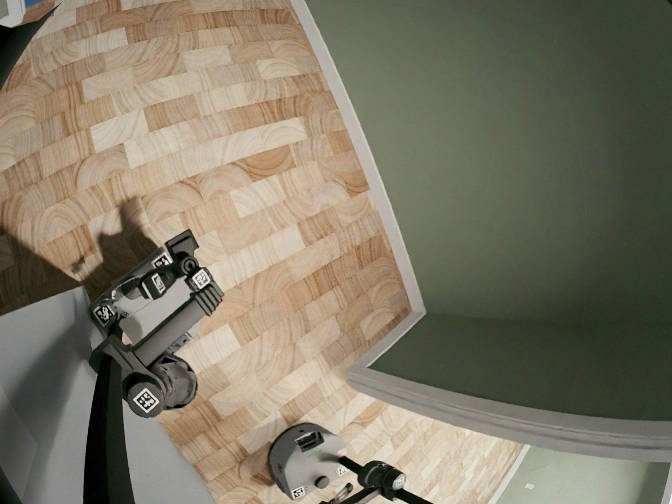

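Request:
execute_actions:
  actions:
    - {"r1":{"base":{"translate_m":-0.45}},"r3":{"joints":{"head_pan_rad":-1.2}}}
  cameras: []

Request:
execute_actions:
  actions:
    - {"r1":{"base":{"rotate_rad":-0.2}}}
  cameras: []

Request:
execute_actions:
  actions:
    - {"r1":{"base":{"translate_m":-0.8}}}
  cameras: []

Request:
execute_actions:
  actions:
    - {"r1":{"base":{"rotate_rad":1.4}}}
  cameras: ["r3_nav_camera","r1_nav_camera"]

Scene clock: 204.00 s.
r1.base_odometry: x=+1.453 y=+2.923 heading=-0.822 (m, m, rad; r1's odometry frame)
r1.turned_by_wheels: +0.000 (rad since the last result)
r1.turned_by_imu: +0.001 (rad since the last result)
r1.base_tilt: forward=+1.0 right=+1.3 (deg)
r1.lidar_m: 3.34 3.35 0.38 0.34 0.91 1.03 1.74 0.77 0.63 0.55 0.55 2.51
r1.head_depth_mm: 1479 1591 1712 1634 1414 1227 1094 / 1826 2003 1960 1663 1410 1226 - / 1919 2238 2030 1670 1422 1249 - / 1866 2174 2040 1672 1418 1229 - / 1866 2173 2022 1664 1416 1231 1127 / 1845 2123 2043 1671 1393 1189 1109 / 1810 2079 2036 1683 1211 1134 1088
r1.base_status: done
r1.joint_positions: lift_m=+0.270 arm_m=+0.010 wrist_yaw_rad=+2.999 wrist_pitch_rad=-0.415 wrist_roll_rad=-0.005 gripper_m=+0.000 head_pan_rad=-3.094 head_tilt_rad=-0.890
r1.joint_status: not commanded
r1.motor_effort: left_wheel=-3(10) right_wheel=+2(4) lift_m=+35(35) arm_m=-5(4) wrist_yaw_rad=+1(1) wrist_pitch_rad=+7(7) wrist_roll_rad=-1(1) gripper_m=-2(2) head_pan_rad=-3(3) head_tilt_rad=-5(5) (%)
r1.hand_pose: x=+0.0106 y=+0.0672 z=+0.2835 quat_wxyz=(+0.195, +0.698, +0.097, +0.682) (m; r1's base frame)
r1.wrist_depth_mm: 702 - 511 371 - - - / 742 - 603 401 - - - / 777 - 683 443 883 877 870 / 683 691 628 484 688 686 687 / 563 561 576 - 561 568 561 / 478 494 - - 477 482 481 / - - - - 422 415 418
r2.base_odometry: x=+0.575 y=+1.194 heading=-2.795 (m, m, rad; r2's odometry frame)
r2.turned_by_wheels: +0.000 (rad since the last result)
r2.turned_by_imu: +0.000 (rad since the last result)
r2.base_tilt: forward=-1.6 right=+3.3 (deg)
r2.lidar_m: 1.65 1.71 2.28 3.66 2.15 1.54 1.47 0.66 0.47 0.45 0.46 0.62
r2.head_depth_mm: 864 922 650 553 601 736 947 / 893 951 653 555 638 792 1101 / 926 961 572 574 681 861 1124 / 960 966 629 594 720 938 1161 / 999 972 710 615 786 1031 1165 / 1037 977 712 676 850 1146 1172 / 1085 981 715 723 928 1288 1170
r2.base_status: not commanded
r2.joint_positions: lift_m=+0.905 arm_m=+0.515 wrist_yaw_rad=+1.950 wrist_pitch_rad=-0.216 wrist_roll_rad=-0.003 gripper_m=+0.130 head_pan_rad=-1.207 head_tilt_rad=-0.692
r2.joint_status: not commanded
r2.motor_effort: left_wheel=-3(2) right_wheel=+3(3) lift_m=+38(37) arm_m=+3(3) wrist_yaw_rad=+0(0) wrist_pitch_rad=+5(5) wrist_roll_rad=-1(1) gripper_m=+0(1) head_pan_rad=+3(3) head_tilt_rad=-4(4) (%)
r2.hand_pose: x=+0.2064 y=-0.5691 z=+0.9655 quat_wxyz=(+0.458, +0.624, -0.330, +0.540) (m; r2's base frame)
r2.wrist_depth_mm: - - - - - - - / - - - - - - 975 / - - 98 89 586 627 759 / - - 107 90 368 378 402 / - - 110 98 248 290 281 / - 184 114 99 109 227 221 / 158 165 88 102 121 176 183
r3.base_odometry: x=-1.000 y=-3.048 heading=-2.305 (m, m, rad; r3's odometry frame)
r3.turned_by_wheels: +0.000 (rad since the last result)
r3.turned_by_imu: +0.001 (rad since the last result)
r3.base_tilt: forward=+0.2 right=+0.0 (deg)
r3.lidar_m: 1.41 1.01 0.18 0.18 0.20 0.33 0.76 0.76 1.26 1.25 1.40 1.47
r3.head_depth_mm: 1111 1253 1438 1604 1432 1260 1123 / 1169 1319 1534 1647 1428 1260 1121 / 1233 1404 1636 1643 1421 1252 1141 / 1295 1502 1768 1639 1427 1255 1142 / 1365 1597 1837 1644 1425 1252 1124 / 1462 1724 1911 1642 1419 1249 1120 / 1562 1795 1896 1639 1420 1248 1116
r3.base_status: not commanded
r3.joint_positions: lift_m=+0.310 arm_m=-0.003 wrist_yaw_rad=+3.041 wrist_pitch_rad=-0.316 wrist_roll_rad=+0.000 gripper_m=+0.037 head_pan_rad=-1.207 head_tilt_rad=-0.896
r3.joint_status: all done
r3.motor_effort: left_wheel=+10(9) right_wheel=+3(4) lift_m=+34(34) arm_m=-2(2) wrist_yaw_rad=-1(1) wrist_pitch_rad=+10(10) wrist_roll_rad=+0(1) gripper_m=+0(1) head_pan_rad=+5(49) head_tilt_rad=-3(3) (%)
r3.hand_pose: x=+0.0025 y=+0.0924 z=+0.3461 quat_wxyz=(+0.147, +0.703, +0.076, +0.692) (m; r3's base frame)
r3.wrist_depth_mm: 211 - 201 198 193 773 796 / 227 - 215 211 206 838 831 / 244 244 235 228 222 884 875 / 268 262 253 249 242 955 940 / 296 288 272 269 264 774 793 / 330 320 - 301 596 607 623 / 371 355 - 325 329 515 518
pictures: none
No camera images: the call's "cameras" was empty. Leave "cameras" out to get every camera's image.

Scene clock: 205.00 s.
r1.base_odometry: x=+1.453 y=+2.923 heading=-1.022 (m, m, rad; r1's odometry frame)
r1.turned_by_wheels: -0.200 (rad since the last result)
r1.turned_by_imu: -0.199 (rad since the last result)
r1.base_tilt: forward=+1.0 right=+1.3 (deg)
r1.lidar_m: 3.23 3.34 3.06 0.34 0.49 0.95 1.33 2.12 0.73 0.56 0.55 0.61
r1.head_depth_mm: 1120 1229 1358 1509 1419 1229 1089 / 1293 1445 1618 1644 1414 1227 - / 1537 1741 1914 1660 1405 1258 - / 1869 2175 2032 1664 1417 1231 - / 1910 2208 2035 1667 1413 1233 1130 / 1840 2110 2039 1673 1422 1239 1107 / 1798 2069 2033 1683 1427 1116 1086
r1.base_status: done
r1.joint_positions: lift_m=+0.270 arm_m=+0.010 wrist_yaw_rad=+2.999 wrist_pitch_rad=-0.415 wrist_roll_rad=-0.005 gripper_m=+0.000 head_pan_rad=-3.094 head_tilt_rad=-0.890
r1.joint_status: not commanded
r1.motor_effort: left_wheel=+1(7) right_wheel=-2(6) lift_m=+35(35) arm_m=-4(4) wrist_yaw_rad=+1(1) wrist_pitch_rad=+7(7) wrist_roll_rad=-1(0) gripper_m=-1(2) head_pan_rad=-3(3) head_tilt_rad=-6(6) (%)
r1.hand_pose: x=+0.0106 y=+0.0672 z=+0.2835 quat_wxyz=(+0.195, +0.698, +0.097, +0.682) (m; r1's base frame)
r1.wrist_depth_mm: 669 - 348 - - - - / 711 - 384 - - - - / 753 - 414 783 880 876 873 / 693 682 459 633 687 679 681 / 568 564 500 - 570 558 567 / 478 492 - - 481 480 476 / - - - - 415 415 418
r2.base_odometry: x=+0.575 y=+1.194 heading=-2.795 (m, m, rad; r2's odometry frame)
r2.turned_by_wheels: +0.000 (rad since the last result)
r2.turned_by_imu: +0.000 (rad since the last result)
r2.base_tilt: forward=-1.6 right=+3.2 (deg)
r2.lidar_m: 1.66 1.71 2.29 3.66 2.16 1.54 1.47 0.66 0.47 0.45 0.46 0.62
r2.head_depth_mm: 863 921 651 554 601 736 947 / 892 953 652 555 639 793 1103 / 928 962 573 574 681 860 1126 / 963 964 629 595 720 940 1166 / 998 970 710 616 785 1033 1167 / 1040 977 712 676 851 1147 1168 / 1083 979 717 723 927 1288 1166
r2.base_status: not commanded
r2.joint_positions: lift_m=+0.905 arm_m=+0.515 wrist_yaw_rad=+1.950 wrist_pitch_rad=-0.216 wrist_roll_rad=-0.003 gripper_m=+0.130 head_pan_rad=-1.207 head_tilt_rad=-0.692
r2.joint_status: not commanded
r2.motor_effort: left_wheel=-3(3) right_wheel=+3(3) lift_m=+38(37) arm_m=+3(3) wrist_yaw_rad=+0(0) wrist_pitch_rad=+5(5) wrist_roll_rad=-1(1) gripper_m=+0(0) head_pan_rad=+3(3) head_tilt_rad=-4(4) (%)
r2.hand_pose: x=+0.2064 y=-0.5691 z=+0.9655 quat_wxyz=(+0.458, +0.624, -0.330, +0.540) (m; r2's base frame)
r2.wrist_depth_mm: - - - - - - - / - - - - - - 1000 / - - 98 89 584 623 748 / - - 107 90 370 382 397 / - - 110 98 249 291 283 / - 184 114 99 109 227 221 / 160 165 88 102 121 177 182
r3.base_odometry: x=-1.000 y=-3.048 heading=-2.305 (m, m, rad; r3's odometry frame)
r3.turned_by_wheels: +0.000 (rad since the last result)
r3.turned_by_imu: +0.000 (rad since the last result)
r3.base_tilt: forward=+0.1 right=+0.0 (deg)
r3.lidar_m: 1.41 1.01 0.18 0.18 0.20 0.33 0.76 0.76 1.26 1.25 1.39 1.48
r3.head_depth_mm: 1106 1252 1435 1606 1425 1254 1123 / 1161 1324 1529 1645 1430 1251 1123 / 1227 1402 1650 1653 1424 1257 1136 / 1295 1503 1760 1643 1422 1257 1142 / 1381 1604 1840 1653 1420 1250 1123 / 1462 1727 1904 1637 1420 1248 1122 / 1562 1803 1894 1642 1429 1251 1119
r3.base_status: not commanded
r3.joint_positions: lift_m=+0.310 arm_m=-0.003 wrist_yaw_rad=+3.041 wrist_pitch_rad=-0.316 wrist_roll_rad=+0.000 gripper_m=+0.037 head_pan_rad=-1.207 head_tilt_rad=-0.896
r3.joint_status: not commanded
r3.motor_effort: left_wheel=+10(10) right_wheel=+3(3) lift_m=+34(34) arm_m=-1(2) wrist_yaw_rad=-1(2) wrist_pitch_rad=+11(10) wrist_roll_rad=+1(1) gripper_m=+0(0) head_pan_rad=+3(4) head_tilt_rad=-3(3) (%)
r3.hand_pose: x=+0.0025 y=+0.0924 z=+0.3461 quat_wxyz=(+0.147, +0.703, +0.076, +0.692) (m; r3's base frame)
r3.wrist_depth_mm: 211 - 200 198 194 781 772 / 225 - 216 211 208 829 834 / 244 241 233 228 223 906 889 / 267 264 252 247 241 937 930 / 296 288 273 269 263 760 762 / 329 321 - 300 596 623 621 / 368 355 - 326 326 517 517
pictures: none
No camera images: the call's "cameras" was empty. Leave "cameras" out to get every camera's image.

Scene clock: 209.37 s.
r1.base_odometry: x=+1.036 y=+3.606 heading=-1.022 (m, m, rad; r1's odometry frame)
r1.turned_by_wheels: +0.000 (rad since the last result)
r1.turned_by_imu: +0.003 (rad since the last result)
r1.base_tilt: forward=+0.9 right=+1.2 (deg)
r1.lidar_m: 3.76 0.80 0.73 0.55 0.54 0.56 0.79 1.40 1.56 1.60 0.69 0.95
r1.head_depth_mm: 652 714 791 885 997 1134 1090 / 755 844 947 1082 1254 1224 - / 898 1022 1178 1395 1414 1253 - / 1107 1299 1559 1636 1417 1231 - / 1271 1472 1727 1680 1423 1233 1129 / 1220 1395 1637 1675 1424 1237 1106 / 1161 1333 1539 1688 1421 1236 1092
r1.base_status: done
r1.joint_positions: lift_m=+0.270 arm_m=+0.010 wrist_yaw_rad=+2.999 wrist_pitch_rad=-0.415 wrist_roll_rad=-0.005 gripper_m=+0.000 head_pan_rad=-3.094 head_tilt_rad=-0.890
r1.joint_status: not commanded
r1.motor_effort: left_wheel=+0(5) right_wheel=-2(8) lift_m=+35(35) arm_m=-5(4) wrist_yaw_rad=+0(0) wrist_pitch_rad=+7(7) wrist_roll_rad=-1(1) gripper_m=-2(3) head_pan_rad=-3(3) head_tilt_rad=-6(6) (%)
r1.hand_pose: x=+0.0106 y=+0.0672 z=+0.2835 quat_wxyz=(+0.195, +0.698, +0.097, +0.682) (m; r1's base frame)
r1.wrist_depth_mm: 417 - 557 664 828 750 633 / 436 - 588 724 914 784 659 / 471 - 657 774 886 806 690 / 502 532 659 691 681 682 659 / 520 550 584 - 571 563 558 / 477 497 - - 484 479 482 / - - - - 415 418 420
r2.base_odometry: x=+0.575 y=+1.194 heading=-2.795 (m, m, rad; r2's odometry frame)
r2.turned_by_wheels: +0.000 (rad since the last result)
r2.turned_by_imu: +0.000 (rad since the last result)
r2.base_tilt: forward=-1.7 right=+3.2 (deg)
r2.lidar_m: 1.66 1.71 2.28 3.66 2.15 1.54 1.47 0.66 0.47 0.45 0.46 0.62
r2.head_depth_mm: 862 922 650 553 603 736 949 / 892 951 652 556 640 794 1101 / 923 960 574 574 681 861 1120 / 958 963 629 594 721 937 1165 / 1000 971 712 616 786 1033 1168 / 1041 974 714 676 852 1147 1169 / 1086 978 716 722 926 1286 1170
r2.base_status: not commanded
r2.joint_positions: lift_m=+0.905 arm_m=+0.515 wrist_yaw_rad=+1.950 wrist_pitch_rad=-0.216 wrist_roll_rad=-0.003 gripper_m=+0.130 head_pan_rad=-1.207 head_tilt_rad=-0.692
r2.joint_status: not commanded
r2.motor_effort: left_wheel=-3(3) right_wheel=+3(3) lift_m=+38(37) arm_m=+3(3) wrist_yaw_rad=+0(1) wrist_pitch_rad=+5(5) wrist_roll_rad=-1(1) gripper_m=+1(0) head_pan_rad=+3(3) head_tilt_rad=-3(5) (%)
r2.hand_pose: x=+0.2064 y=-0.5691 z=+0.9655 quat_wxyz=(+0.458, +0.624, -0.330, +0.540) (m; r2's base frame)
r2.wrist_depth_mm: - - - - - - - / - - - - - - - / - - 98 89 584 605 740 / - - 107 90 366 380 399 / - - 110 98 249 289 283 / - 185 114 99 109 226 221 / 159 165 88 102 121 176 182
r3.base_odometry: x=-1.000 y=-3.048 heading=-2.305 (m, m, rad; r3's odometry frame)
r3.turned_by_wheels: +0.000 (rad since the last result)
r3.turned_by_imu: +0.001 (rad since the last result)
r3.base_tilt: forward=+0.1 right=+0.0 (deg)
r3.lidar_m: 1.41 1.01 0.18 0.18 0.20 0.33 4.05 1.06 1.26 0.68 1.39 1.48
r3.head_depth_mm: 1106 1248 1397 1069 1186 1253 1127 / 1162 1328 1532 1617 1006 1217 1126 / 1223 1404 1631 1648 1374 1254 1141 / 1294 1503 1765 1642 1428 1252 1140 / 1371 1602 1855 1635 1435 1256 1120 / 1468 1731 1908 1641 1425 1250 1116 / 1554 1794 1894 1632 1424 1257 1121
r3.base_status: not commanded
r3.joint_positions: lift_m=+0.310 arm_m=-0.003 wrist_yaw_rad=+3.041 wrist_pitch_rad=-0.316 wrist_roll_rad=+0.000 gripper_m=+0.037 head_pan_rad=-1.207 head_tilt_rad=-0.896
r3.joint_status: not commanded
r3.motor_effort: left_wheel=+11(10) right_wheel=+3(3) lift_m=+34(34) arm_m=-1(2) wrist_yaw_rad=-1(1) wrist_pitch_rad=+11(10) wrist_roll_rad=+1(1) gripper_m=+1(0) head_pan_rad=+4(4) head_tilt_rad=-3(3) (%)
r3.hand_pose: x=+0.0025 y=+0.0924 z=+0.3461 quat_wxyz=(+0.147, +0.703, +0.076, +0.692) (m; r3's base frame)
r3.wrist_depth_mm: 211 - 202 198 194 774 789 / 225 - 215 212 208 834 832 / 245 243 233 228 222 919 890 / 268 263 252 249 242 931 933 / 297 290 273 269 262 768 772 / 327 318 - 298 598 620 619 / 370 356 - 324 327 515 518
pictures: none
No camera images: the call's "cameras" was empty. Leave "cameras" out to get every camera's image.

Scene clock: 211.57 s.
r1.base_odometry: x=+1.036 y=+3.606 heading=+0.378 (m, m, rad; r1's odometry frame)
r1.turned_by_wheels: +1.400 (rad since the last result)
r1.turned_by_imu: +1.393 (rad since the last result)
r1.base_tilt: forward=+1.0 right=+1.4 (deg)
r1.lidar_m: 0.58 0.53 0.54 0.67 1.35 1.49 1.69 0.68 0.91 1.15 0.80 0.82
r1.head_depth_mm: 1472 1652 1869 1664 1413 1224 1091 / 1650 1849 1964 1664 1412 1230 - / 1738 2024 2023 1667 1417 1252 - / 1629 1893 2027 1678 1422 1230 - / 1513 1740 1946 1670 1422 1231 1124 / 1424 1615 1874 1677 1391 1192 1105 / 1343 1519 1730 1640 941 1131 1092
r1.base_status: done
r1.joint_positions: lift_m=+0.270 arm_m=+0.010 wrist_yaw_rad=+2.999 wrist_pitch_rad=-0.415 wrist_roll_rad=-0.005 gripper_m=+0.000 head_pan_rad=-3.094 head_tilt_rad=-0.890
r1.joint_status: not commanded
r1.motor_effort: left_wheel=-3(9) right_wheel=+1(7) lift_m=+35(35) arm_m=-4(4) wrist_yaw_rad=+2(1) wrist_pitch_rad=+7(7) wrist_roll_rad=-1(1) gripper_m=-2(2) head_pan_rad=-4(3) head_tilt_rad=-5(6) (%)
r1.hand_pose: x=+0.0106 y=+0.0672 z=+0.2835 quat_wxyz=(+0.195, +0.698, +0.097, +0.682) (m; r1's base frame)
r1.wrist_depth_mm: - - 860 690 564 478 415 / - - 972 743 605 504 438 / 869 - 885 787 647 541 467 / 688 684 689 683 657 562 483 / 559 557 582 - 564 557 509 / 482 495 - - 487 478 481 / - - - - 418 419 417
r2.base_odometry: x=+0.575 y=+1.194 heading=-2.795 (m, m, rad; r2's odometry frame)
r2.turned_by_wheels: +0.000 (rad since the last result)
r2.turned_by_imu: +0.000 (rad since the last result)
r2.base_tilt: forward=-1.6 right=+3.3 (deg)
r2.lidar_m: 1.66 1.71 2.29 3.66 2.16 1.54 1.47 0.66 0.47 0.45 0.46 0.62
r2.head_depth_mm: 861 923 652 553 602 736 946 / 893 951 652 555 640 793 1103 / 926 960 573 573 680 861 1121 / 959 967 629 595 719 937 1165 / 1000 972 711 615 786 1029 1169 / 1039 974 711 676 849 1152 1166 / 1085 980 716 723 927 1286 1172
r2.base_status: not commanded
r2.joint_positions: lift_m=+0.905 arm_m=+0.515 wrist_yaw_rad=+1.950 wrist_pitch_rad=-0.216 wrist_roll_rad=-0.003 gripper_m=+0.130 head_pan_rad=-1.207 head_tilt_rad=-0.692
r2.joint_status: not commanded
r2.motor_effort: left_wheel=-3(3) right_wheel=+3(4) lift_m=+37(37) arm_m=+3(3) wrist_yaw_rad=+0(0) wrist_pitch_rad=+5(5) wrist_roll_rad=-1(1) gripper_m=+0(0) head_pan_rad=+3(3) head_tilt_rad=-4(4) (%)
r2.hand_pose: x=+0.2064 y=-0.5691 z=+0.9655 quat_wxyz=(+0.458, +0.624, -0.330, +0.540) (m; r2's base frame)
r2.wrist_depth_mm: - - - - - - - / - - - - - - 952 / - - 98 89 583 618 752 / - - 107 90 369 383 394 / - - 110 98 245 287 287 / - 184 114 99 109 227 219 / 159 165 88 102 121 176 180
r3.base_odometry: x=-1.000 y=-3.048 heading=-2.305 (m, m, rad; r3's odometry frame)
r3.turned_by_wheels: +0.000 (rad since the last result)
r3.turned_by_imu: +0.001 (rad since the last result)
r3.base_tilt: forward=+0.1 right=+0.1 (deg)
r3.lidar_m: 1.40 1.01 0.18 0.18 0.20 0.33 4.04 1.06 1.25 0.69 1.40 1.48
r3.head_depth_mm: 1107 1201 900 1565 942 1158 1123 / 1168 1324 1519 964 1199 1141 1119 / 1224 1408 1643 1640 1252 1213 1141 / 1299 1493 1770 1639 1428 1254 1137 / 1371 1600 1853 1649 1426 1256 1124 / 1451 1714 1908 1638 1421 1259 1120 / 1555 1801 1894 1629 1416 1255 1120
r3.base_status: not commanded
r3.joint_positions: lift_m=+0.310 arm_m=-0.003 wrist_yaw_rad=+3.041 wrist_pitch_rad=-0.316 wrist_roll_rad=+0.000 gripper_m=+0.037 head_pan_rad=-1.207 head_tilt_rad=-0.896
r3.joint_status: not commanded
r3.motor_effort: left_wheel=+10(10) right_wheel=+4(4) lift_m=+34(34) arm_m=-2(1) wrist_yaw_rad=-1(1) wrist_pitch_rad=+10(10) wrist_roll_rad=+1(1) gripper_m=+0(0) head_pan_rad=+4(5) head_tilt_rad=-3(3) (%)
r3.hand_pose: x=+0.0025 y=+0.0924 z=+0.3461 quat_wxyz=(+0.147, +0.703, +0.076, +0.692) (m; r3's base frame)
r3.wrist_depth_mm: 210 - 201 198 194 775 760 / 227 - 215 212 208 827 820 / 244 241 233 227 223 908 874 / 267 263 253 248 241 952 921 / 297 290 275 269 265 771 776 / 328 323 - 300 590 612 626 / 369 359 - 329 329 509 516
pictures: r1_nav_camera (sideways: a quarter turn counterclockwise sets it upright), r3_nav_camera (sideways: a quarter turn counterclockwise sets it upright)
camera_calibration (this result's frames):
r1_nav_camera: T_world_to_cam=[[-0.741786, -0.0981159, 0.663421, -0.819064], [-0.127863, 0.991785, 0.00371199, 0.0495089], [-0.658335, -0.0820737, -0.748237, 0.931653], [0, 0, 0, 1]] pos_world=[0.0121, -0.0530011, 1.2403]
r3_nav_camera: T_world_to_cam=[[0.25193, -0.774542, 0.580186, -0.707164], [-0.934408, -0.350691, -0.0624272, 0.139666], [0.251819, -0.526403, -0.812088, 1.00786], [0, 0, 0, 1]] pos_world=[0.054863, 0.0317921, 1.23748]
Images, in order (width x height): r1_nav_camera 672x504, r3_nav_camera 672x504.

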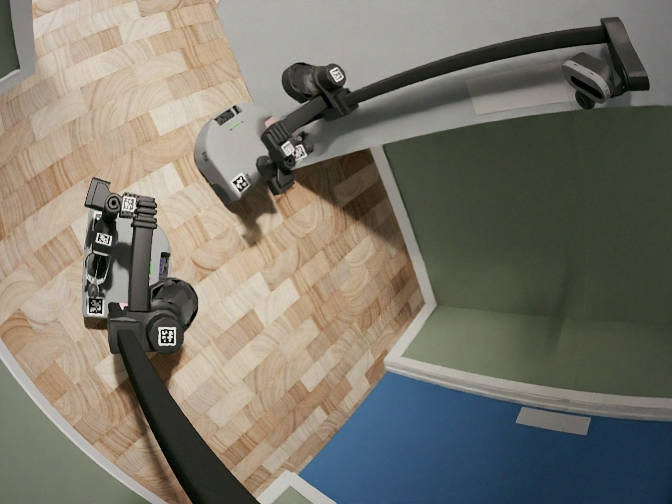

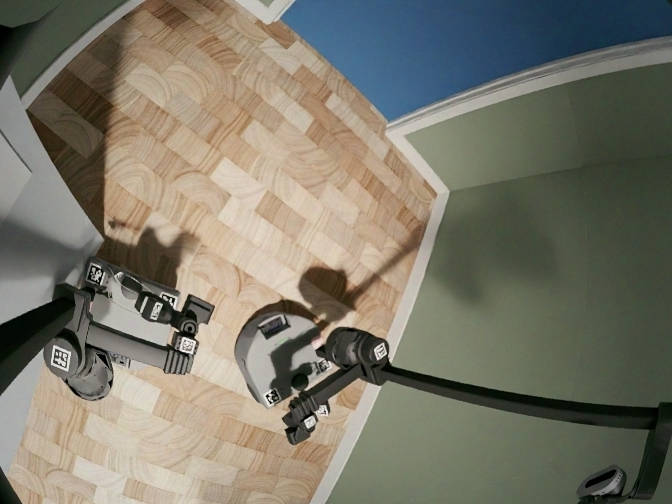

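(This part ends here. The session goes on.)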